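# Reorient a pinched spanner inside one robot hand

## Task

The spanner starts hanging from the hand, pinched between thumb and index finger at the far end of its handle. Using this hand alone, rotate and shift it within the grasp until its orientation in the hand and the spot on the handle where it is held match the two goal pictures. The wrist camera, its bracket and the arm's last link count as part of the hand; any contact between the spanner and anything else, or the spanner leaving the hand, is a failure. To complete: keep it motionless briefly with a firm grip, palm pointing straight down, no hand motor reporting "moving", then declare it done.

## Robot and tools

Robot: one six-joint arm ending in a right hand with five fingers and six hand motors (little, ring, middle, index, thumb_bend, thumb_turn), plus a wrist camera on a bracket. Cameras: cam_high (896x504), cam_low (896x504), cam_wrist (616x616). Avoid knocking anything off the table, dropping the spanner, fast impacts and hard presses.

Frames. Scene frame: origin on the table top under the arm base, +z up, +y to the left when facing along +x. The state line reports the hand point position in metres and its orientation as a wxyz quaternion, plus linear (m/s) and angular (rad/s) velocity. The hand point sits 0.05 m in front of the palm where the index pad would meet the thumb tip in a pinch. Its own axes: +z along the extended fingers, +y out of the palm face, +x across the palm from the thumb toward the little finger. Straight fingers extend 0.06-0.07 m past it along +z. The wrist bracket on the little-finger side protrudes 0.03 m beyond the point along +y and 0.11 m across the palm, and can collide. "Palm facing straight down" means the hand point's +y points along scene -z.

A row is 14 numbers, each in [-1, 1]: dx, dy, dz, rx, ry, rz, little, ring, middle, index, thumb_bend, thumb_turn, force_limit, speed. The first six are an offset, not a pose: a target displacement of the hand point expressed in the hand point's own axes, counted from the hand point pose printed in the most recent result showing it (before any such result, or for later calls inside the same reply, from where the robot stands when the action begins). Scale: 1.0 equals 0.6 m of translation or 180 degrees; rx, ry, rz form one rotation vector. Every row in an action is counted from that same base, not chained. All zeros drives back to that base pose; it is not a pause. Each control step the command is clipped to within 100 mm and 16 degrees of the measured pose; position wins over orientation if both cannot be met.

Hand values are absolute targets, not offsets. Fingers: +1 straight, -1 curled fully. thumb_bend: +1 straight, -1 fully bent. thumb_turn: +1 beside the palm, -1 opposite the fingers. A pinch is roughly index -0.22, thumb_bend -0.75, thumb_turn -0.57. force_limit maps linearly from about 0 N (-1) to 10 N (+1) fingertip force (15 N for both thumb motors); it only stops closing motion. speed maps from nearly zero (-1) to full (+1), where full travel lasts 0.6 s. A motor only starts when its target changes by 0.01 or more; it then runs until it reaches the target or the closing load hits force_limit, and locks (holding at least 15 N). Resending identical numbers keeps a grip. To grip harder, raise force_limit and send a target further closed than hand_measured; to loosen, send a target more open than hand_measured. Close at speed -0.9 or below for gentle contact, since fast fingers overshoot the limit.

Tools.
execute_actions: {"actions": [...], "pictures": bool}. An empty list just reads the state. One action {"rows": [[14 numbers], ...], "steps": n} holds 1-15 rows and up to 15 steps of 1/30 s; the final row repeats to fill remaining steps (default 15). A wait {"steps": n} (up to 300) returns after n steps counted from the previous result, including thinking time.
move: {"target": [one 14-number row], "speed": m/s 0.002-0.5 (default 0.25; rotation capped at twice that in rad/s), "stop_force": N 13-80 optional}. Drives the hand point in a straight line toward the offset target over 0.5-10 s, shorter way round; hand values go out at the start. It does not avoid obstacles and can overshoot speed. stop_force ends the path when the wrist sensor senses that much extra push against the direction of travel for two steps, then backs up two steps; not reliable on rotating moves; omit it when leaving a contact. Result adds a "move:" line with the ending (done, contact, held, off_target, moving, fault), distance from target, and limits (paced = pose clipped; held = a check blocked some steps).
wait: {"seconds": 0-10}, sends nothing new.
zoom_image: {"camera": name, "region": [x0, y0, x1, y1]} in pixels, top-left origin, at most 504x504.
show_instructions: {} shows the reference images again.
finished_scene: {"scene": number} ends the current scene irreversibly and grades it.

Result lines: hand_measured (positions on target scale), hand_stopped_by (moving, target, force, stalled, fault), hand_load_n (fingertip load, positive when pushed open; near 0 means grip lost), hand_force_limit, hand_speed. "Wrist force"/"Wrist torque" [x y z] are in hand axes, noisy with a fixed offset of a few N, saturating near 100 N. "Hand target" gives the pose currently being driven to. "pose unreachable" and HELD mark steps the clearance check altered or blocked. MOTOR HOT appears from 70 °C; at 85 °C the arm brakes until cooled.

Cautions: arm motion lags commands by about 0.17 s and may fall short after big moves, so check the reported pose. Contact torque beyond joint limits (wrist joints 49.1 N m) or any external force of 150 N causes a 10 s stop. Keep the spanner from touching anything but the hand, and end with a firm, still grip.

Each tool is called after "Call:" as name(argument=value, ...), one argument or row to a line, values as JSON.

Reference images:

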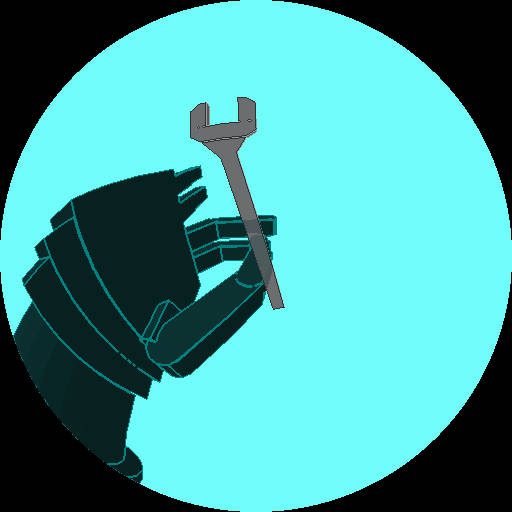

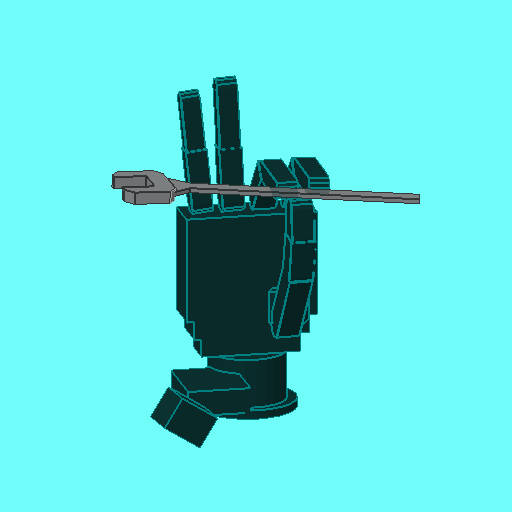

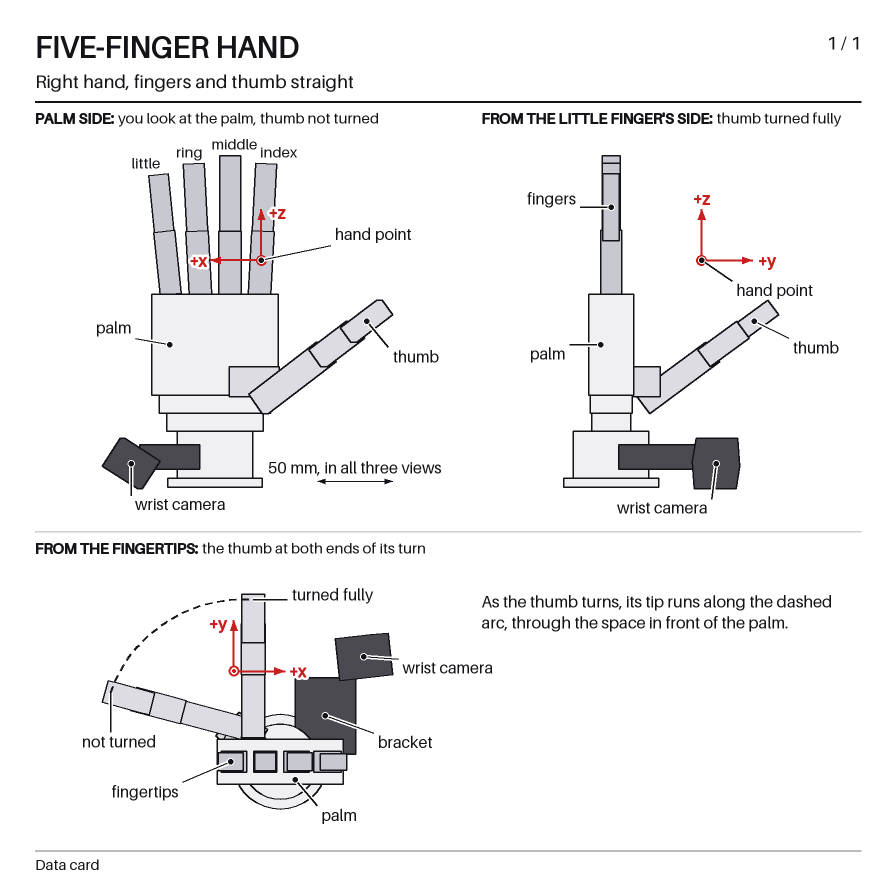

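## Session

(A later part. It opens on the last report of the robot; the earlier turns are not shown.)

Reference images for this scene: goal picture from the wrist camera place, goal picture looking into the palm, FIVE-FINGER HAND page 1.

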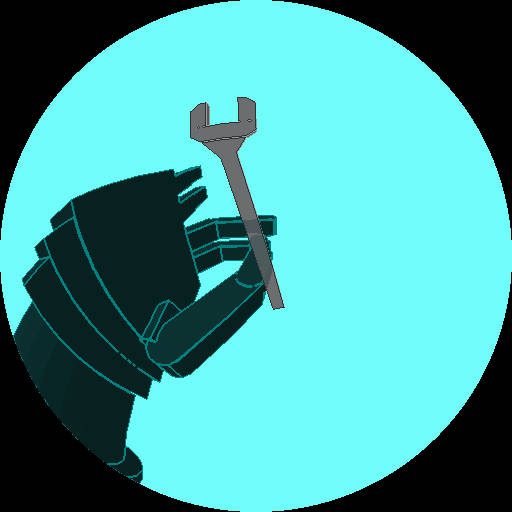

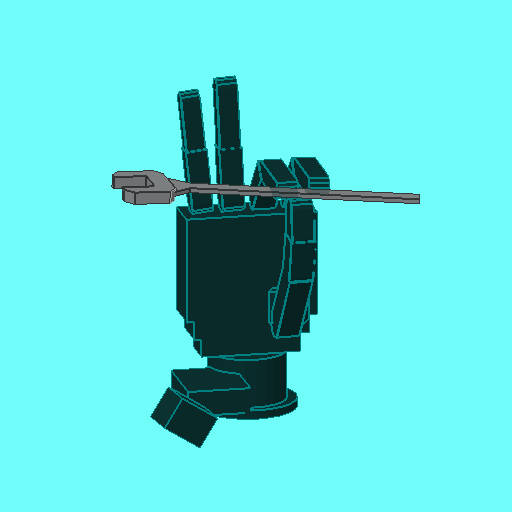

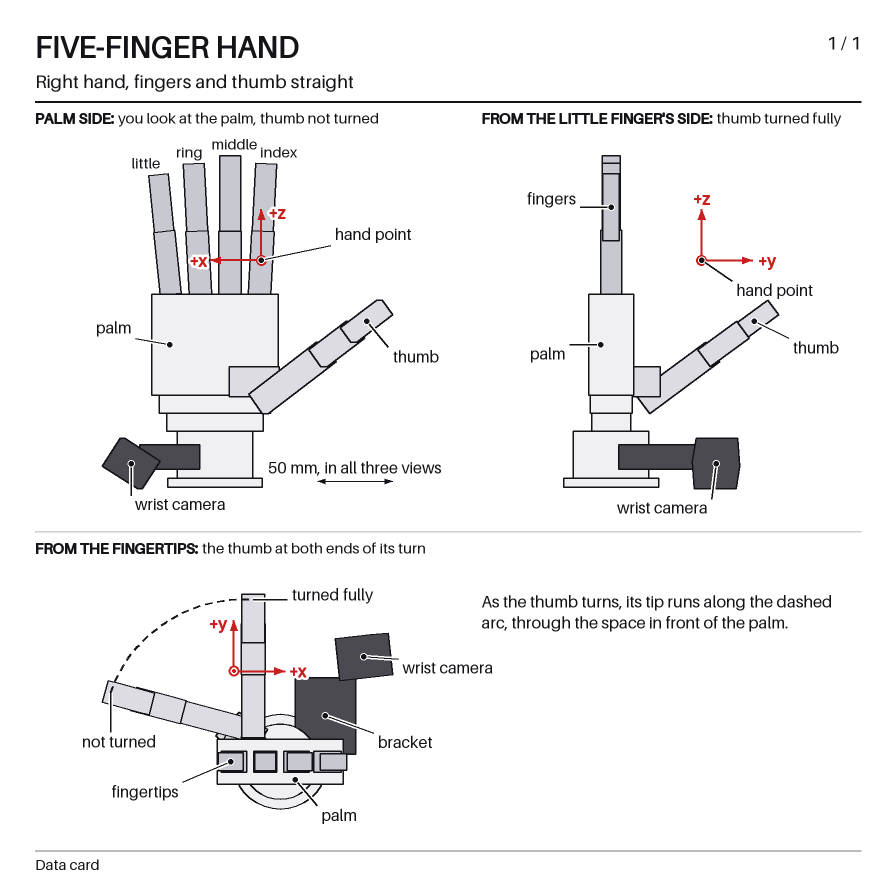

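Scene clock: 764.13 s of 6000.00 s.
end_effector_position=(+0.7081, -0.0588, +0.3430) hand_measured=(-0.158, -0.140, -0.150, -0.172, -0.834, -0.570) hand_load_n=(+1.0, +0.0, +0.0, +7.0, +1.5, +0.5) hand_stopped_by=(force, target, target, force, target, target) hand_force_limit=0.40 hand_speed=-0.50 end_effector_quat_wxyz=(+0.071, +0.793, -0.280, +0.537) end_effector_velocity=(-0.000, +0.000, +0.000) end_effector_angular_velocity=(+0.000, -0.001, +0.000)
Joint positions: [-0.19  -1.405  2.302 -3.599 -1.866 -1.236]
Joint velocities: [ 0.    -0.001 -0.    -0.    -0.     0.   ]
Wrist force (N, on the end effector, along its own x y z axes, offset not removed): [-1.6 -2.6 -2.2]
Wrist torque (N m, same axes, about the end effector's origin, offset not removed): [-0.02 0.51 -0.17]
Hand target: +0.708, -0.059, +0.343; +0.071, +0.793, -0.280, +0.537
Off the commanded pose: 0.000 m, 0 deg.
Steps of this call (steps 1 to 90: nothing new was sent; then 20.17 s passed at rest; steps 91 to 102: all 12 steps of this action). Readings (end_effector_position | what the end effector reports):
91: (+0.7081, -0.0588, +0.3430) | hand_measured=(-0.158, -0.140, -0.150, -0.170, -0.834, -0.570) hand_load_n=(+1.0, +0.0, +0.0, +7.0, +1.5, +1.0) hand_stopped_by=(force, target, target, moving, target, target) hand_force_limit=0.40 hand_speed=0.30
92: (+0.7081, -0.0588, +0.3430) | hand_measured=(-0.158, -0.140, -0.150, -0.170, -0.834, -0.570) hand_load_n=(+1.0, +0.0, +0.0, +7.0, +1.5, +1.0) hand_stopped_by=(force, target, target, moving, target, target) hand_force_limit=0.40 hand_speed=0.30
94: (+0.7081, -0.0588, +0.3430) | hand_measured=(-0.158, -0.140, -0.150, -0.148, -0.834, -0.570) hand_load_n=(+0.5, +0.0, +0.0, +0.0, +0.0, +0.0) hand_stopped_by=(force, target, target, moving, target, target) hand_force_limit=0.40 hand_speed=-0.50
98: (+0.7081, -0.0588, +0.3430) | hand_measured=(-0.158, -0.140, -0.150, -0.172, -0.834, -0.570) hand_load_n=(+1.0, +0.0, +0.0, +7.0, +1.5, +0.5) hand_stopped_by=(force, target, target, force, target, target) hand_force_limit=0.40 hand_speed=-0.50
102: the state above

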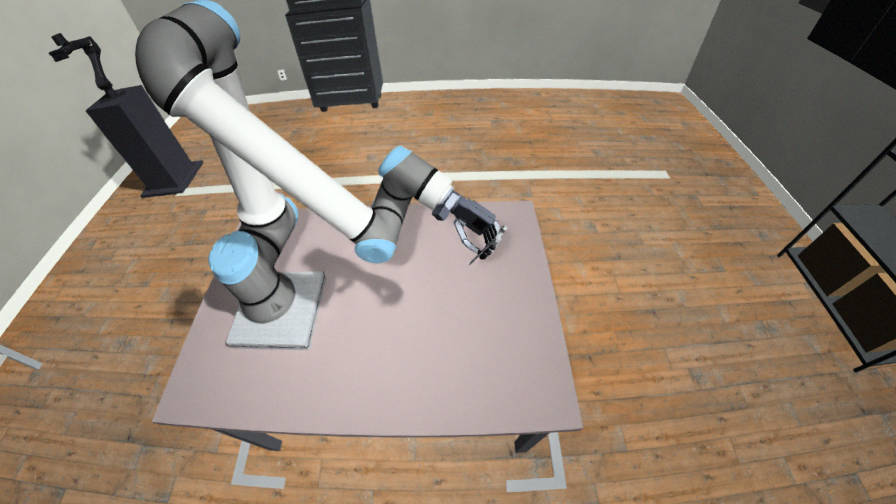

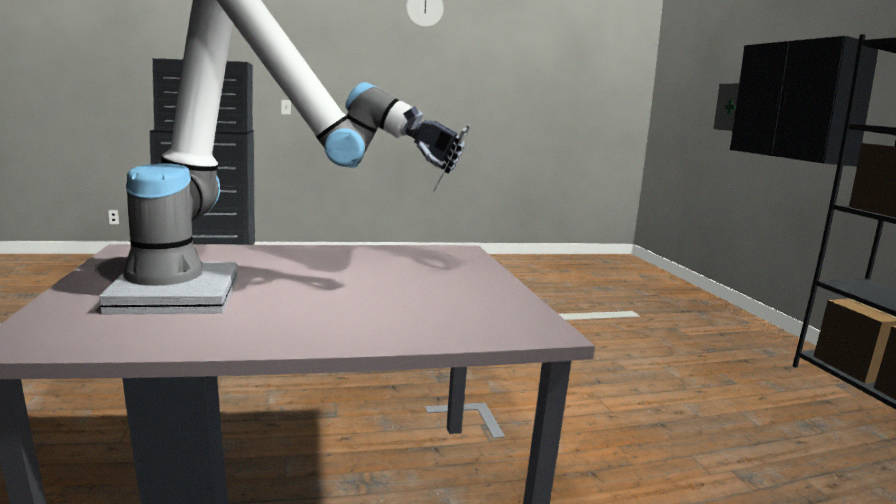

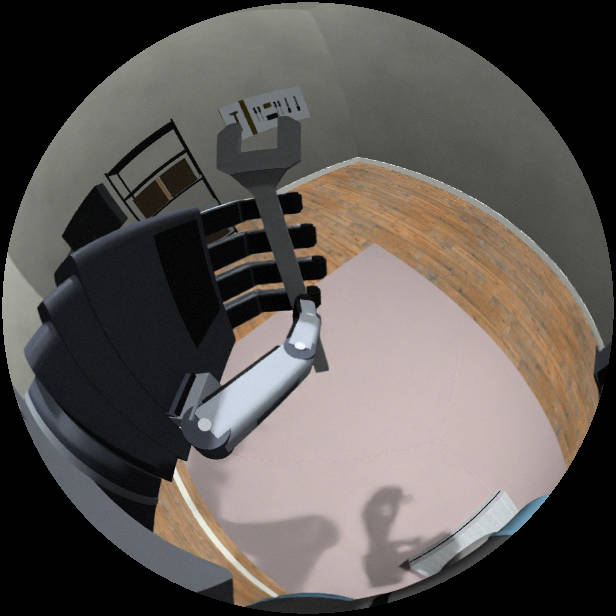

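Call:
move(
  target=[0, 0, 0, -0.0533, -0.2443, 0, -0.35, -0.14, -0.15, -0.174, -0.84, -0.57, 0.4, -0.5],
  speed=0.3,
)

Call:
execute_actions(
  actions=[
    {"rows": [[0,0,0,0,0,0,-0.35,-0.13,-0.125,-0.125,-0.84,-0.57,0.4,-0.85]], "steps": 15},
  ],
)

Scene clock: 814.17 s of 6000.00 s.
end_effector_position=(+0.7083, -0.0588, +0.3428) hand_measured=(-0.158, -0.140, -0.150, -0.172, -0.834, -0.570) hand_load_n=(+1.0, +0.0, +0.0, +7.0, +1.5, +0.5) hand_stopped_by=(force, target, target, force, target, target) hand_force_limit=0.40 hand_speed=-0.50 end_effector_quat_wxyz=(+0.026, +0.927, -0.330, +0.177) end_effector_velocity=(+0.000, +0.002, +0.000) end_effector_angular_velocity=(+0.002, +0.005, +0.004)
Joint positions: [-0.268 -1.499  1.99  -2.416 -1.669 -1.136]
Joint velocities: [ 0.002  0.001 -0.003  0.008  0.001 -0.001]
Wrist force (N, on the end effector, along its own x y z axes, offset not removed): [-3.3 -3.6 1.4]
Wrist torque (N m, same axes, about the end effector's origin, offset not removed): [-0.39 0.74 -0.50]
Hand target: +0.708, -0.059, +0.343; +0.026, +0.927, -0.330, +0.176
Off the commanded pose: 0.000 m, 0 deg.
After step 90, 45.23 s passed at rest.
move: done

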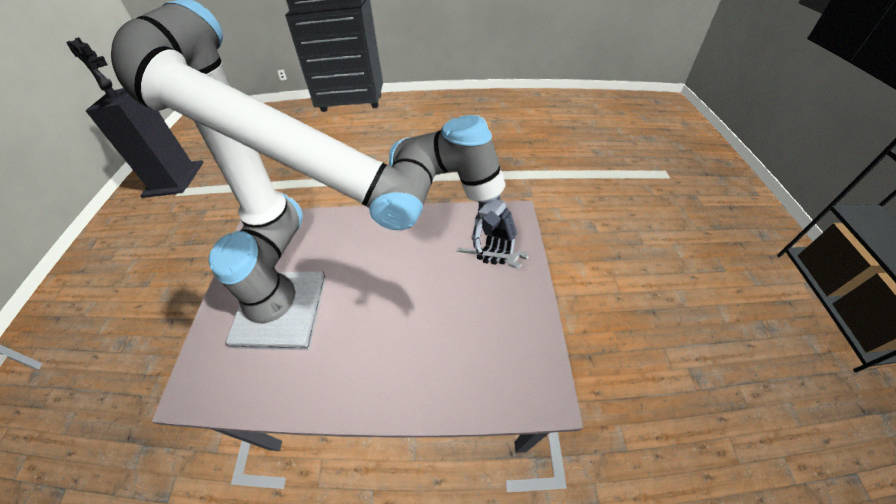

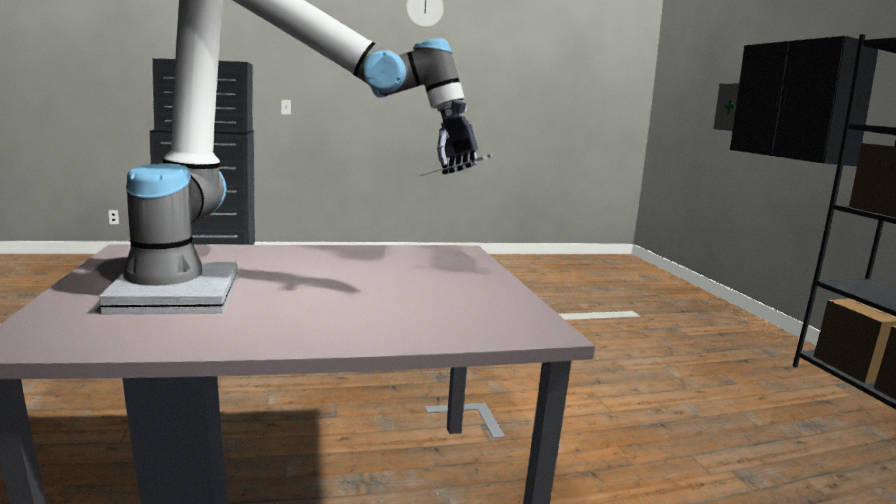

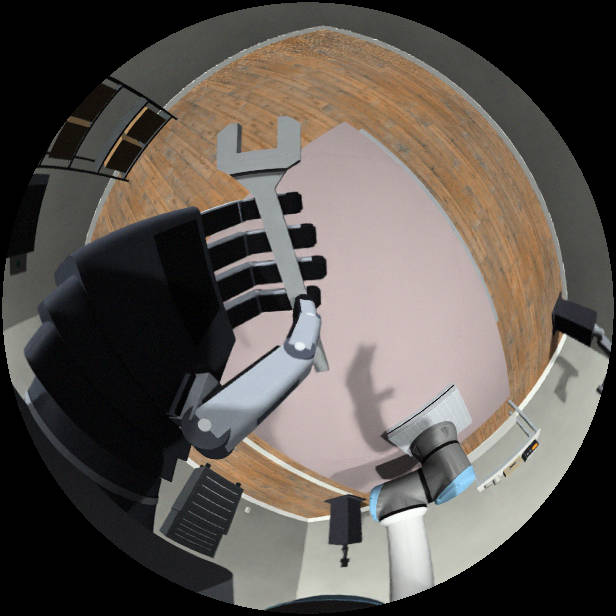

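Scene clock: 814.67 s of 6000.00 s.
end_effector_position=(+0.7083, -0.0588, +0.3428) hand_measured=(-0.158, -0.130, -0.124, -0.124, -0.834, -0.570) hand_load_n=(+0.5, +0.0, +0.0, +0.0, +0.0, +0.0) hand_stopped_by=(force, target, target, target, target, target) hand_force_limit=0.40 hand_speed=-0.85 end_effector_quat_wxyz=(+0.026, +0.927, -0.330, +0.177) end_effector_velocity=(+0.000, +0.000, -0.001) end_effector_angular_velocity=(+0.000, +0.001, +0.001)
Joint positions: [-0.268 -1.499  1.99  -2.416 -1.669 -1.136]
Joint velocities: [ 0.     0.001  0.    -0.     0.    -0.   ]
Wrist force (N, on the end effector, along its own x y z axes, offset not removed): [0.2 -5.1 1.9]
Wrist torque (N m, same axes, about the end effector's origin, offset not removed): [-0.62 0.31 -0.29]
Hand target: +0.708, -0.059, +0.343; +0.026, +0.927, -0.330, +0.177
Off the commanded pose: 0.000 m, 0 deg.
Steps of this call (steps 1 to 15: all 15 steps of this action). Readings (end_effector_position | what the end effector reports):
1: (+0.7083, -0.0588, +0.3428) | hand_measured=(-0.158, -0.140, -0.150, -0.172, -0.834, -0.570) hand_load_n=(+1.0, +0.0, +0.0, +7.0, +1.5, +0.5) hand_stopped_by=(force, moving, moving, moving, target, target) hand_force_limit=0.40 hand_speed=-0.85
2: (+0.7083, -0.0588, +0.3428) | hand_measured=(-0.158, -0.140, -0.150, -0.172, -0.834, -0.570) hand_load_n=(+1.0, +0.0, +0.0, +7.0, +1.5, +0.5) hand_stopped_by=(force, moving, moving, moving, target, target) hand_force_limit=0.40 hand_speed=-0.85
4: (+0.7083, -0.0588, +0.3428) | hand_measured=(-0.158, -0.132, -0.142, -0.164, -0.834, -0.570) hand_load_n=(+1.0, +0.0, +0.0, +4.0, +1.0, +0.5) hand_stopped_by=(force, moving, moving, moving, target, target) hand_force_limit=0.40 hand_speed=-0.85
8: (+0.7083, -0.0588, +0.3428) | hand_measured=(-0.158, -0.130, -0.124, -0.132, -0.834, -0.570) hand_load_n=(+0.5, +0.0, +0.0, +0.0, +0.0, +0.0) hand_stopped_by=(force, target, moving, moving, target, target) hand_force_limit=0.40 hand_speed=-0.85
15: the state above

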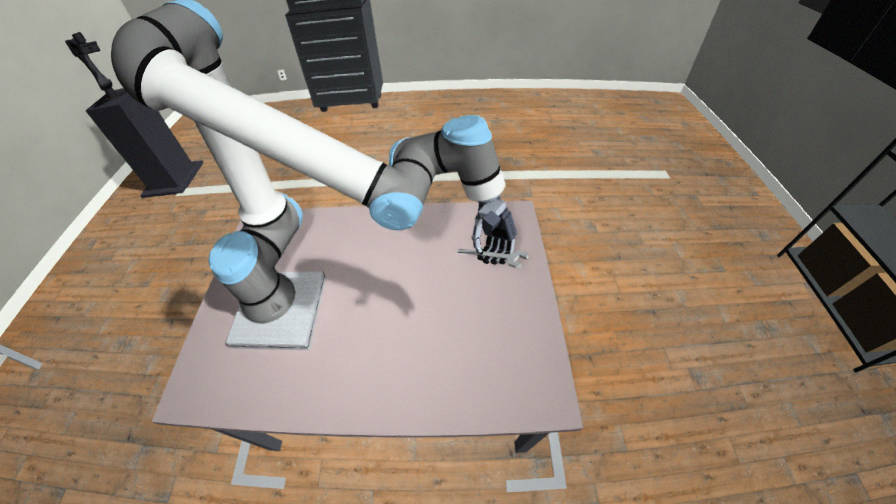

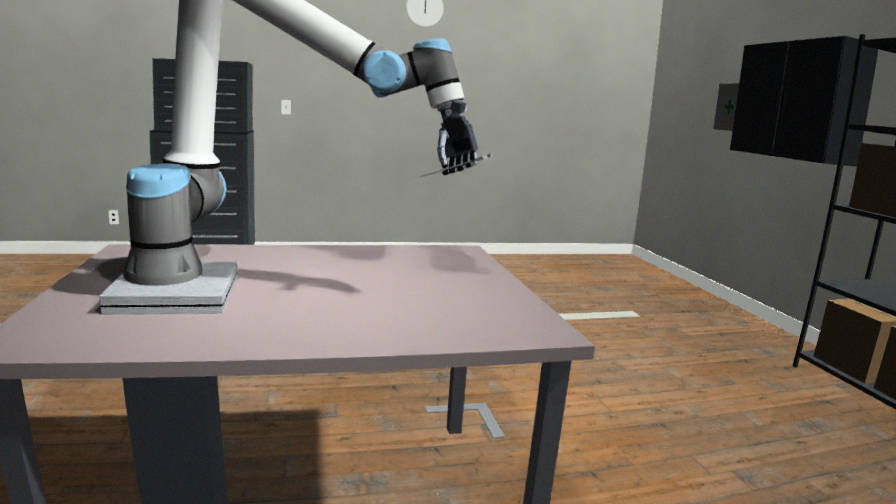

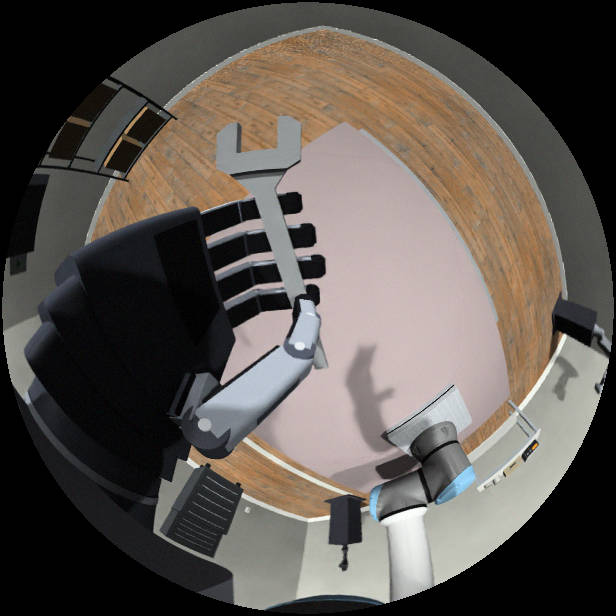

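Call:
execute_actions(
  actions=[
    {"rows": [[0,0,0,0,0,0,-0.35,-0.13,-0.125,-0.125,-0.93,-0.78,-0.8,-0.6]], "steps": 15},
  ],
)

Call:
zoom_image(
  camera="cam_wrist",
  region=[220, 220, 400, 400],
)

Call:
zoom_image(
  camera="cam_high",
  region=[445, 190, 545, 280],
)

Scene clock: 832.80 s of 6000.00 s.
end_effector_position=(+0.7083, -0.0588, +0.3428) hand_measured=(-0.158, -0.130, -0.124, -0.124, -0.930, -0.780) hand_load_n=(+0.5, +0.0, +0.0, +0.0, +0.0, +0.0) hand_stopped_by=(force, target, target, target, target, moving) hand_force_limit=-0.80 hand_speed=-0.60 end_effector_quat_wxyz=(+0.026, +0.927, -0.330, +0.177) end_effector_velocity=(-0.000, -0.001, +0.000) end_effector_angular_velocity=(+0.000, -0.001, -0.003)
Joint positions: [-0.268 -1.499  1.99  -2.416 -1.669 -1.136]
Joint velocities: [-0.002 -0.    -0.     0.    -0.     0.001]
Wrist force (N, on the end effector, along its own x y z axes, offset not removed): [0.3 0.6 4.4]
Wrist torque (N m, same axes, about the end effector's origin, offset not removed): [0.05 0.28 -0.03]
Hand target: +0.708, -0.059, +0.343; +0.026, +0.927, -0.330, +0.177
Off the commanded pose: 0.000 m, 0 deg.
Steps of this call (steps 1 to 90: nothing new was sent; then 14.63 s passed at rest; steps 91 to 105: all 15 steps of this action). Readings (end_effector_position | what the end effector reports):
91: (+0.7083, -0.0588, +0.3428) | hand_measured=(-0.158, -0.130, -0.124, -0.124, -0.834, -0.570) hand_load_n=(+0.5, +0.0, +0.0, +0.0, +0.0, +0.0) hand_stopped_by=(force, target, target, target, moving, moving) hand_force_limit=-0.80 hand_speed=-0.60
92: (+0.7083, -0.0588, +0.3428) | hand_measured=(-0.158, -0.130, -0.124, -0.124, -0.834, -0.570) hand_load_n=(+0.5, +0.0, +0.0, +0.0, +0.0, +0.0) hand_stopped_by=(force, target, target, target, moving, moving) hand_force_limit=-0.80 hand_speed=-0.60
94: (+0.7083, -0.0588, +0.3428) | hand_measured=(-0.158, -0.130, -0.124, -0.124, -0.846, -0.588) hand_load_n=(+0.5, +0.0, +0.0, +0.0, +0.0, +0.0) hand_stopped_by=(force, target, target, target, moving, moving) hand_force_limit=-0.80 hand_speed=-0.60
98: (+0.7083, -0.0588, +0.3428) | hand_measured=(-0.158, -0.130, -0.124, -0.124, -0.904, -0.664) hand_load_n=(+0.5, +0.0, +0.0, +0.0, +0.0, +0.0) hand_stopped_by=(force, target, target, target, moving, moving) hand_force_limit=-0.80 hand_speed=-0.60
105: the state above

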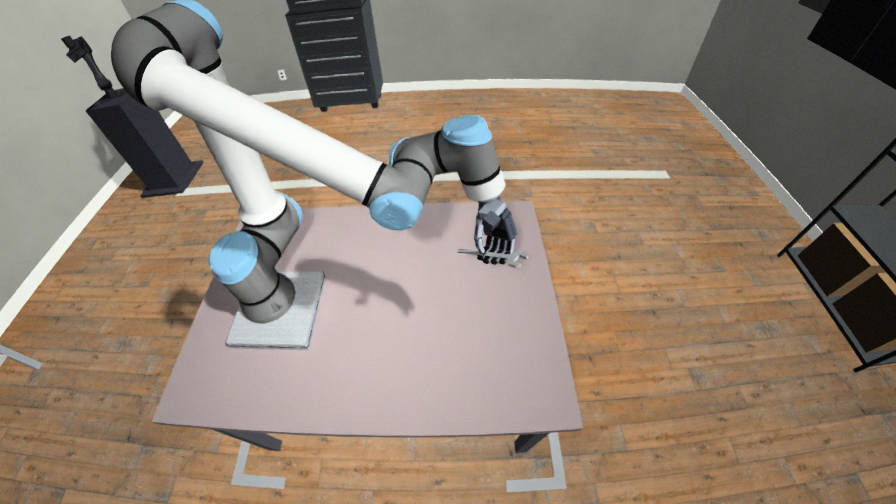

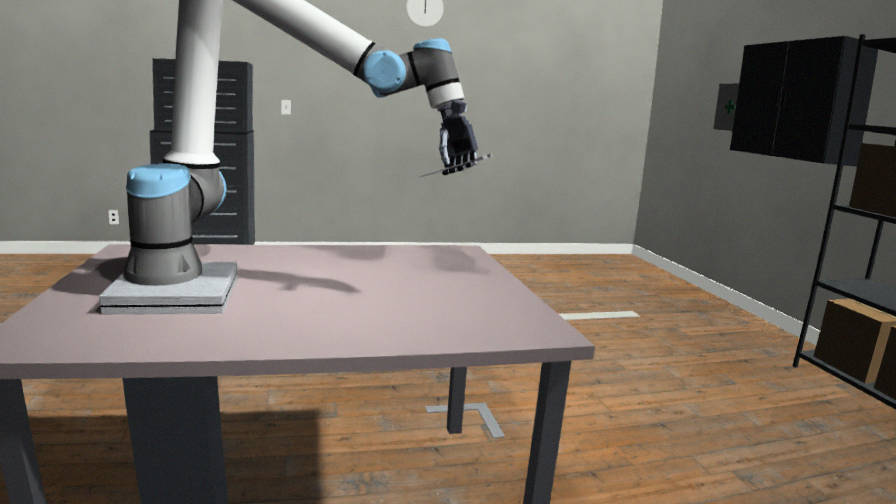

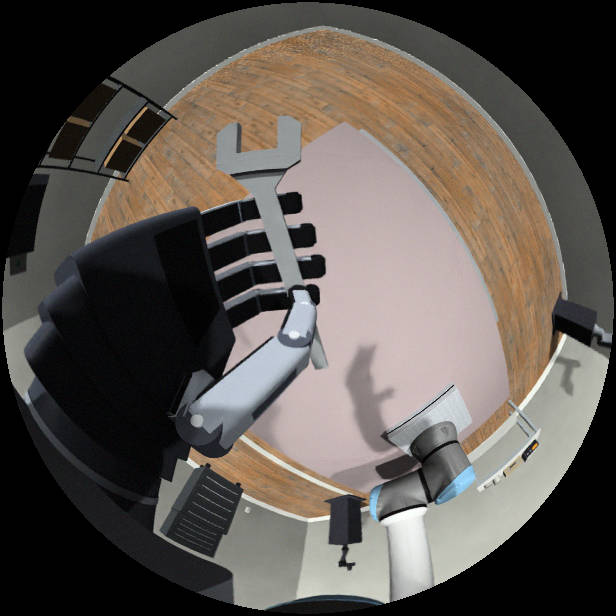

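Region (220, 220, 400, 400) of cam_wrist's 616x616 image, scaled by 2.800, with more detail than that image has.

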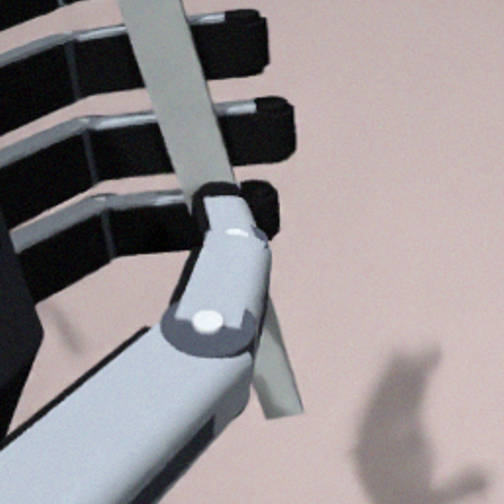

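Region (445, 190, 545, 280) of cam_high's 896x504 image, scaled by 5.040, with more detail than that image has; it fills the top 454 rows of this view, and the rest is white.

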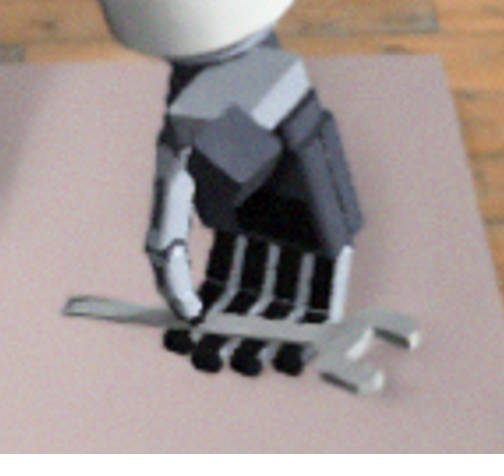

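Call:
execute_actions(
  actions=[],
)

Scene clock: 864.33 s of 6000.00 s.
end_effector_position=(+0.7083, -0.0588, +0.3428) hand_measured=(-0.158, -0.130, -0.124, -0.124, -0.930, -0.780) hand_load_n=(+0.5, +0.0, +0.0, +0.0, +0.0, +0.0) hand_stopped_by=(force, target, target, target, target, target) hand_force_limit=-0.80 hand_speed=-0.60 end_effector_quat_wxyz=(+0.026, +0.927, -0.330, +0.177) end_effector_velocity=(+0.000, +0.000, -0.001) end_effector_angular_velocity=(+0.000, +0.001, +0.001)
Joint positions: [-0.268 -1.499  1.99  -2.416 -1.669 -1.136]
Joint velocities: [ 0.     0.001  0.     0.     0.    -0.   ]
Wrist force (N, on the end effector, along its own x y z axes, offset not removed): [0.2 -4.3 4.6]
Wrist torque (N m, same axes, about the end effector's origin, offset not removed): [-0.50 0.21 -0.23]
Hand target: +0.708, -0.059, +0.343; +0.026, +0.927, -0.330, +0.177
Off the commanded pose: 0.000 m, 0 deg.
Steps of this call (steps 1 to 90: nothing new was sent; then 28.53 s passed at rest). Readings (end_effector_position | what the end effector reports):
1: (+0.7083, -0.0588, +0.3428) | hand_measured=(-0.158, -0.130, -0.124, -0.124, -0.930, -0.780) hand_load_n=(+0.5, +0.0, +0.0, +0.0, +0.0, +0.0) hand_stopped_by=(force, target, target, target, target, moving) hand_force_limit=-0.80 hand_speed=-0.60
2: (+0.7083, -0.0588, +0.3428) | hand_measured=(-0.158, -0.130, -0.124, -0.124, -0.930, -0.780) hand_load_n=(+0.5, +0.0, +0.0, +0.0, +0.0, +0.0) hand_stopped_by=(force, target, target, target, target, moving) hand_force_limit=-0.80 hand_speed=-0.60
4: (+0.7083, -0.0588, +0.3428) | hand_measured=(-0.158, -0.130, -0.124, -0.124, -0.930, -0.780) hand_load_n=(+0.5, +0.0, +0.0, +0.0, +0.0, +0.0) hand_stopped_by=(force, target, target, target, target, target) hand_force_limit=-0.80 hand_speed=-0.60
8: (+0.7083, -0.0588, +0.3428) | hand_measured=(-0.158, -0.130, -0.124, -0.124, -0.930, -0.780) hand_load_n=(+0.5, +0.0, +0.0, +0.0, +0.0, +0.0) hand_stopped_by=(force, target, target, target, target, target) hand_force_limit=-0.80 hand_speed=-0.60
90: the state above

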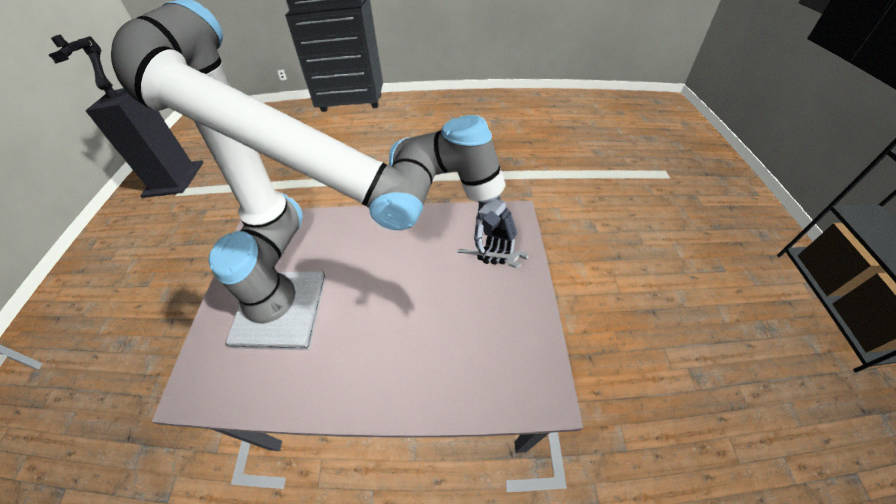

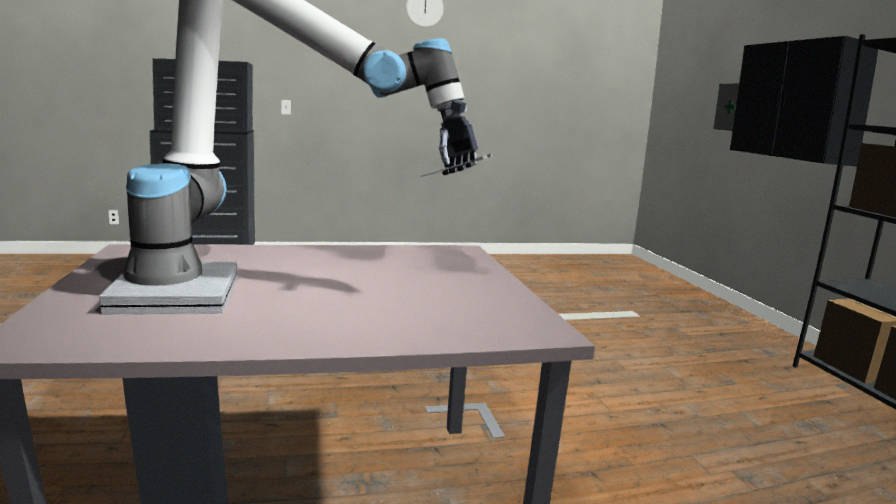

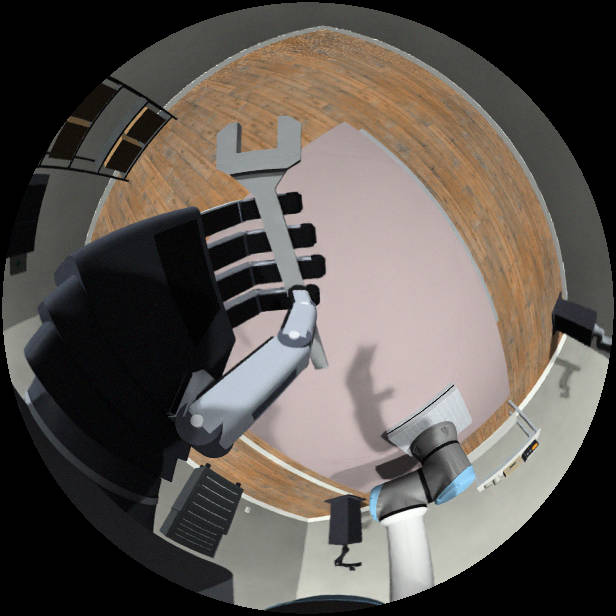

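Call:
zoom_image(
  camera="cam_low",
  region=[400, 100, 520, 200],
)

Call:
zoom_image(
  camera="cam_wrist",
  region=[180, 90, 380, 390],
)

Region (400, 100, 520, 200) of cam_low's 896x504 image, scaled by 4.200, with more detail than that image has.

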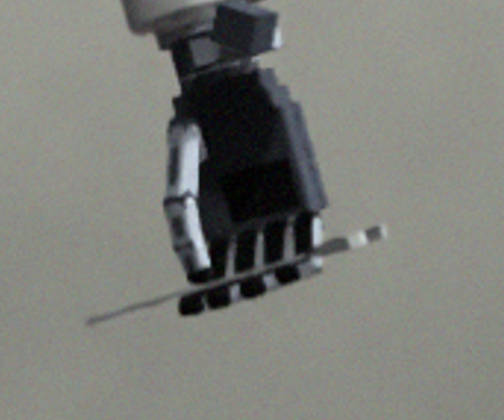

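Region (180, 90, 380, 390) of cam_wrist's 616x616 image, scaled by 1.680, with more detail than that image has.

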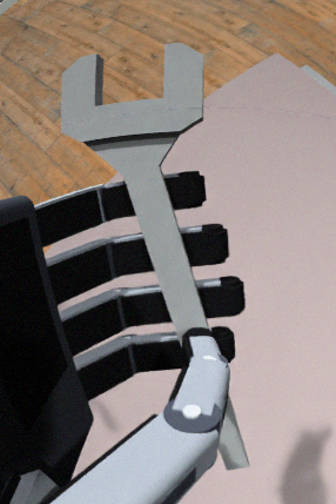

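Call:
execute_actions(
  actions=[
    {"rows": [[0,0,0,0,0,0,-0.35,-0.13,-0.125,-0.125,-0.93,-0.9,-0.8,-0.7]], "steps": 10},
  ],
)

Scene clock: 885.13 s of 6000.00 s.
end_effector_position=(+0.7083, -0.0588, +0.3428) hand_measured=(-0.158, -0.130, -0.124, -0.124, -0.930, -0.878) hand_load_n=(+0.5, +0.0, +0.0, +0.0, +0.0, +0.0) hand_stopped_by=(force, target, target, target, target, moving) hand_force_limit=-0.80 hand_speed=-0.70 end_effector_quat_wxyz=(+0.026, +0.927, -0.330, +0.177) end_effector_velocity=(-0.000, +0.001, -0.000) end_effector_angular_velocity=(+0.001, +0.000, -0.001)
Joint positions: [-0.268 -1.499  1.99  -2.416 -1.669 -1.136]
Joint velocities: [0.001 0.    0.    0.    0.    0.002]
Wrist force (N, on the end effector, along its own x y z axes, offset not removed): [-1.1 -1.7 0.1]
Wrist torque (N m, same axes, about the end effector's origin, offset not removed): [0.09 0.52 -0.24]
Hand target: +0.708, -0.059, +0.343; +0.026, +0.927, -0.330, +0.177
Off the commanded pose: 0.000 m, 0 deg.
Steps of this call (steps 1 to 90: nothing new was sent; then 17.47 s passed at rest; steps 91 to 100: all 10 steps of this action). Readings (end_effector_position | what the end effector reports):
91: (+0.7083, -0.0588, +0.3428) | hand_measured=(-0.158, -0.130, -0.124, -0.124, -0.930, -0.780) hand_load_n=(+0.5, +0.0, +0.0, +0.0, +0.0, +0.0) hand_stopped_by=(force, target, target, target, target, moving) hand_force_limit=-0.80 hand_speed=-0.70
92: (+0.7083, -0.0588, +0.3428) | hand_measured=(-0.158, -0.130, -0.124, -0.124, -0.930, -0.780) hand_load_n=(+0.5, +0.0, +0.0, +0.0, +0.0, +0.0) hand_stopped_by=(force, target, target, target, target, moving) hand_force_limit=-0.80 hand_speed=-0.70
94: (+0.7083, -0.0588, +0.3428) | hand_measured=(-0.158, -0.130, -0.124, -0.124, -0.930, -0.792) hand_load_n=(+0.5, +0.0, +0.0, +0.0, +0.0, +0.0) hand_stopped_by=(force, target, target, target, target, moving) hand_force_limit=-0.80 hand_speed=-0.70
98: (+0.7083, -0.0588, +0.3428) | hand_measured=(-0.158, -0.130, -0.124, -0.124, -0.930, -0.850) hand_load_n=(+0.5, +0.0, +0.0, +0.0, +0.0, +0.0) hand_stopped_by=(force, target, target, target, target, moving) hand_force_limit=-0.80 hand_speed=-0.70
100: the state above

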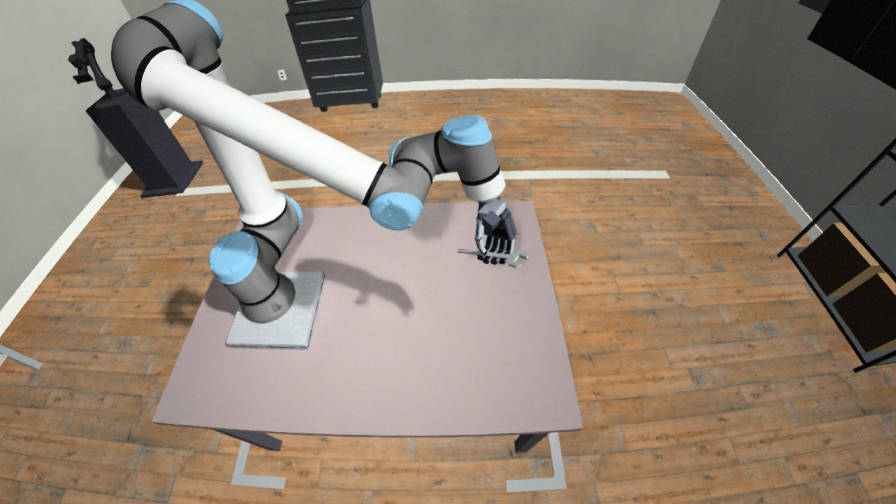

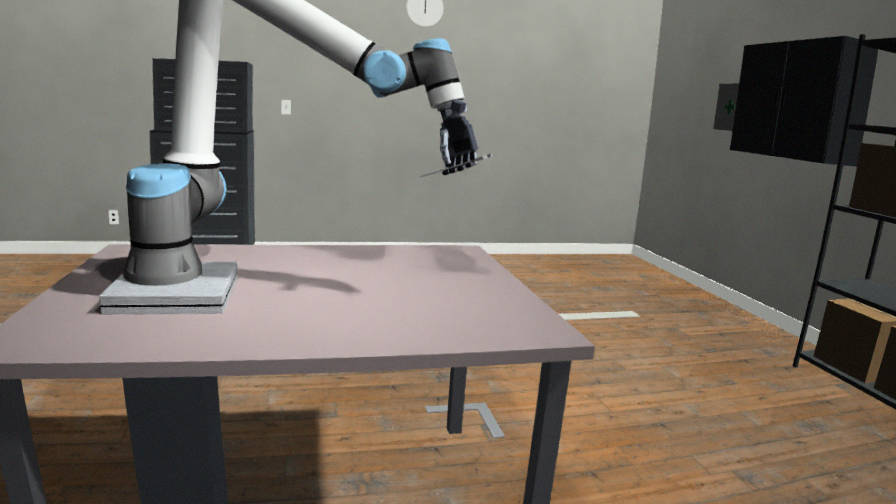

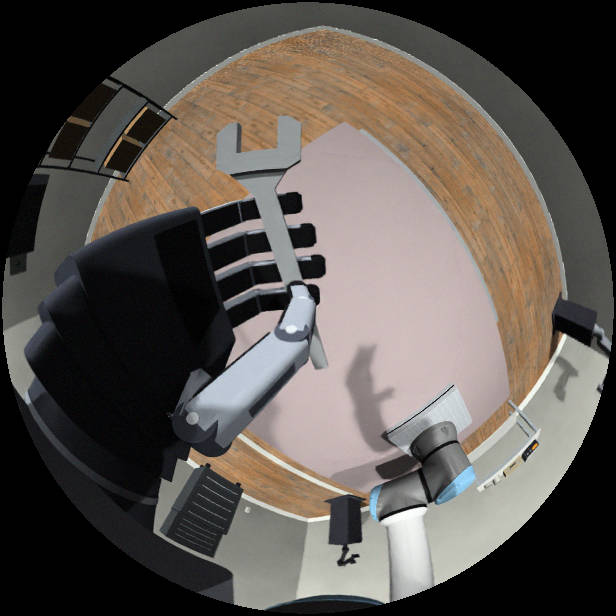

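Call:
zoom_image(
  camera="cam_wrist",
  region=[240, 220, 360, 340],
)

Region (240, 220, 360, 340) of cam_wrist's 616x616 image, scaled by 4.200, with more detail than that image has.

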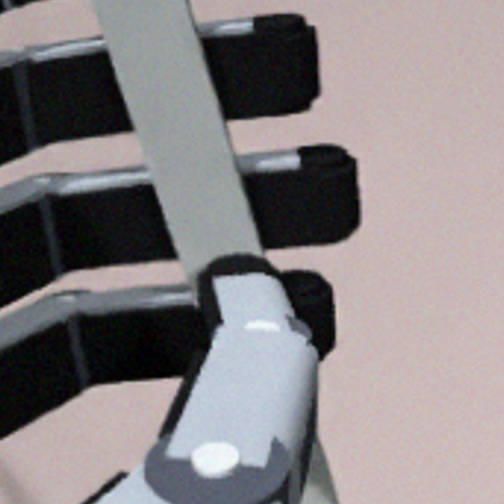

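Call:
execute_actions(
  actions=[
    {"rows": [[0,0,0,0,0,0,-0.35,-0.13,-0.125,-0.125,-0.98,-0.9,-0.8,-0.7]], "steps": 8},
  ],
)

Scene clock: 895.60 s of 6000.00 s.
end_effector_position=(+0.7083, -0.0588, +0.3428) hand_measured=(-0.158, -0.130, -0.124, -0.124, -0.980, -0.900) hand_load_n=(+0.5, +0.0, +0.0, +0.0, +0.0, +0.0) hand_stopped_by=(force, target, target, target, moving, target) hand_force_limit=-0.80 hand_speed=-0.70 end_effector_quat_wxyz=(+0.026, +0.927, -0.330, +0.177) end_effector_velocity=(-0.000, -0.000, +0.000) end_effector_angular_velocity=(-0.001, -0.000, +0.001)
Joint positions: [-0.268 -1.499  1.99  -2.416 -1.669 -1.136]
Joint velocities: [ 0.    -0.001 -0.     0.    -0.    -0.001]
Wrist force (N, on the end effector, along its own x y z axes, offset not removed): [1.8 2.2 3.7]
Wrist torque (N m, same axes, about the end effector's origin, offset not removed): [0.36 -0.01 0.20]
Hand target: +0.708, -0.059, +0.343; +0.026, +0.927, -0.330, +0.177
Off the commanded pose: 0.000 m, 0 deg.
Steps of this call (steps 1 to 90: nothing new was sent; then 7.20 s passed at rest; steps 91 to 98: all 8 steps of this action). Readings (end_effector_position | what the end effector reports):
91: (+0.7083, -0.0588, +0.3428) | hand_measured=(-0.158, -0.130, -0.124, -0.124, -0.930, -0.900) hand_load_n=(+0.5, +0.0, +0.0, +0.0, +0.0, +0.0) hand_stopped_by=(force, target, target, target, moving, target) hand_force_limit=-0.80 hand_speed=-0.70
92: (+0.7083, -0.0588, +0.3428) | hand_measured=(-0.158, -0.130, -0.124, -0.124, -0.930, -0.900) hand_load_n=(+0.5, +0.0, +0.0, +0.0, +0.0, +0.0) hand_stopped_by=(force, target, target, target, moving, target) hand_force_limit=-0.80 hand_speed=-0.70
94: (+0.7083, -0.0588, +0.3428) | hand_measured=(-0.158, -0.130, -0.124, -0.124, -0.940, -0.900) hand_load_n=(+0.5, +0.0, +0.0, +0.0, +0.0, +0.0) hand_stopped_by=(force, target, target, target, moving, target) hand_force_limit=-0.80 hand_speed=-0.70
98: the state above

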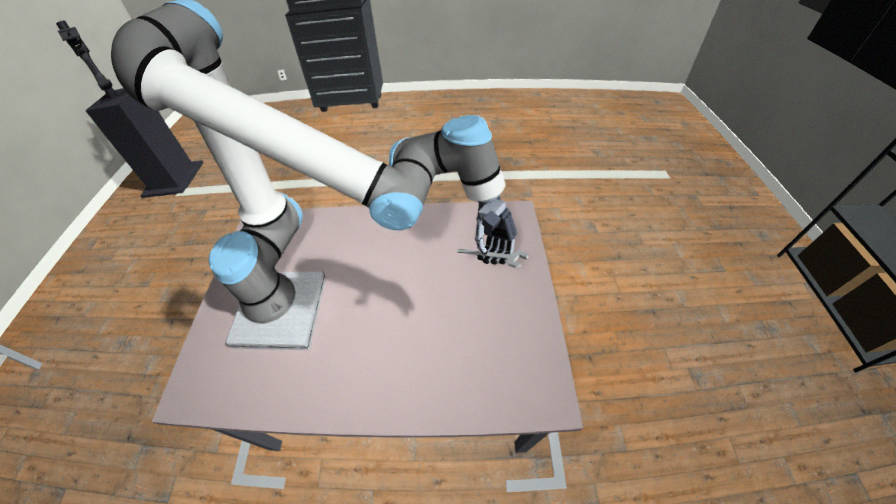

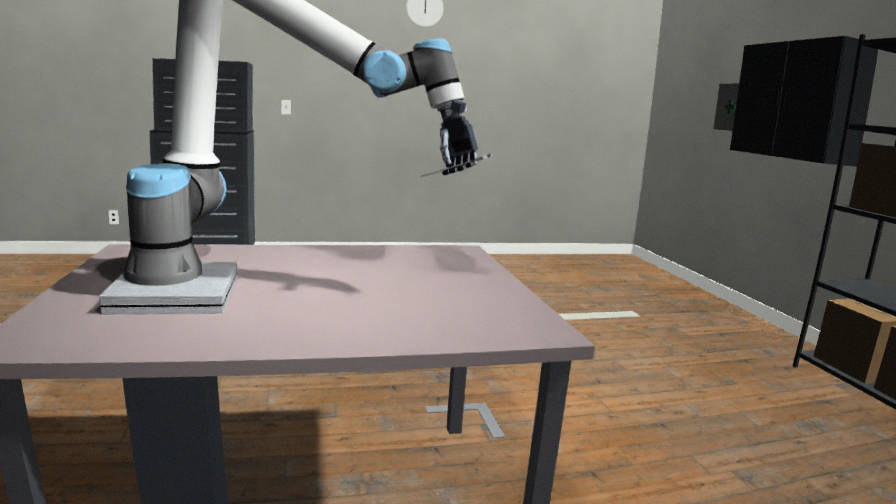

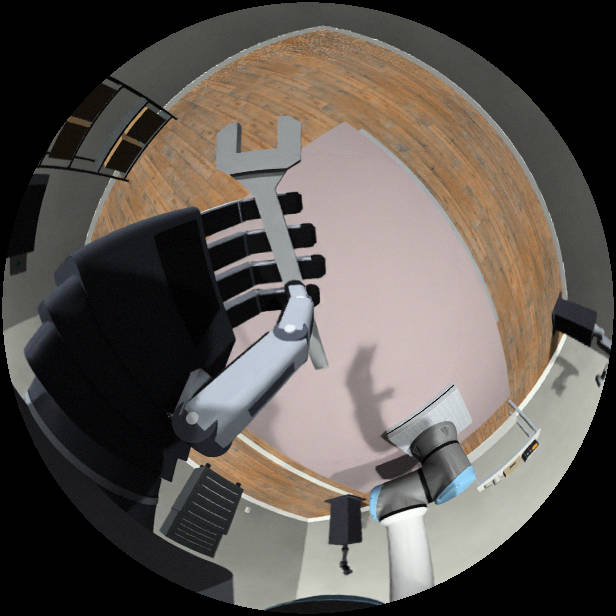

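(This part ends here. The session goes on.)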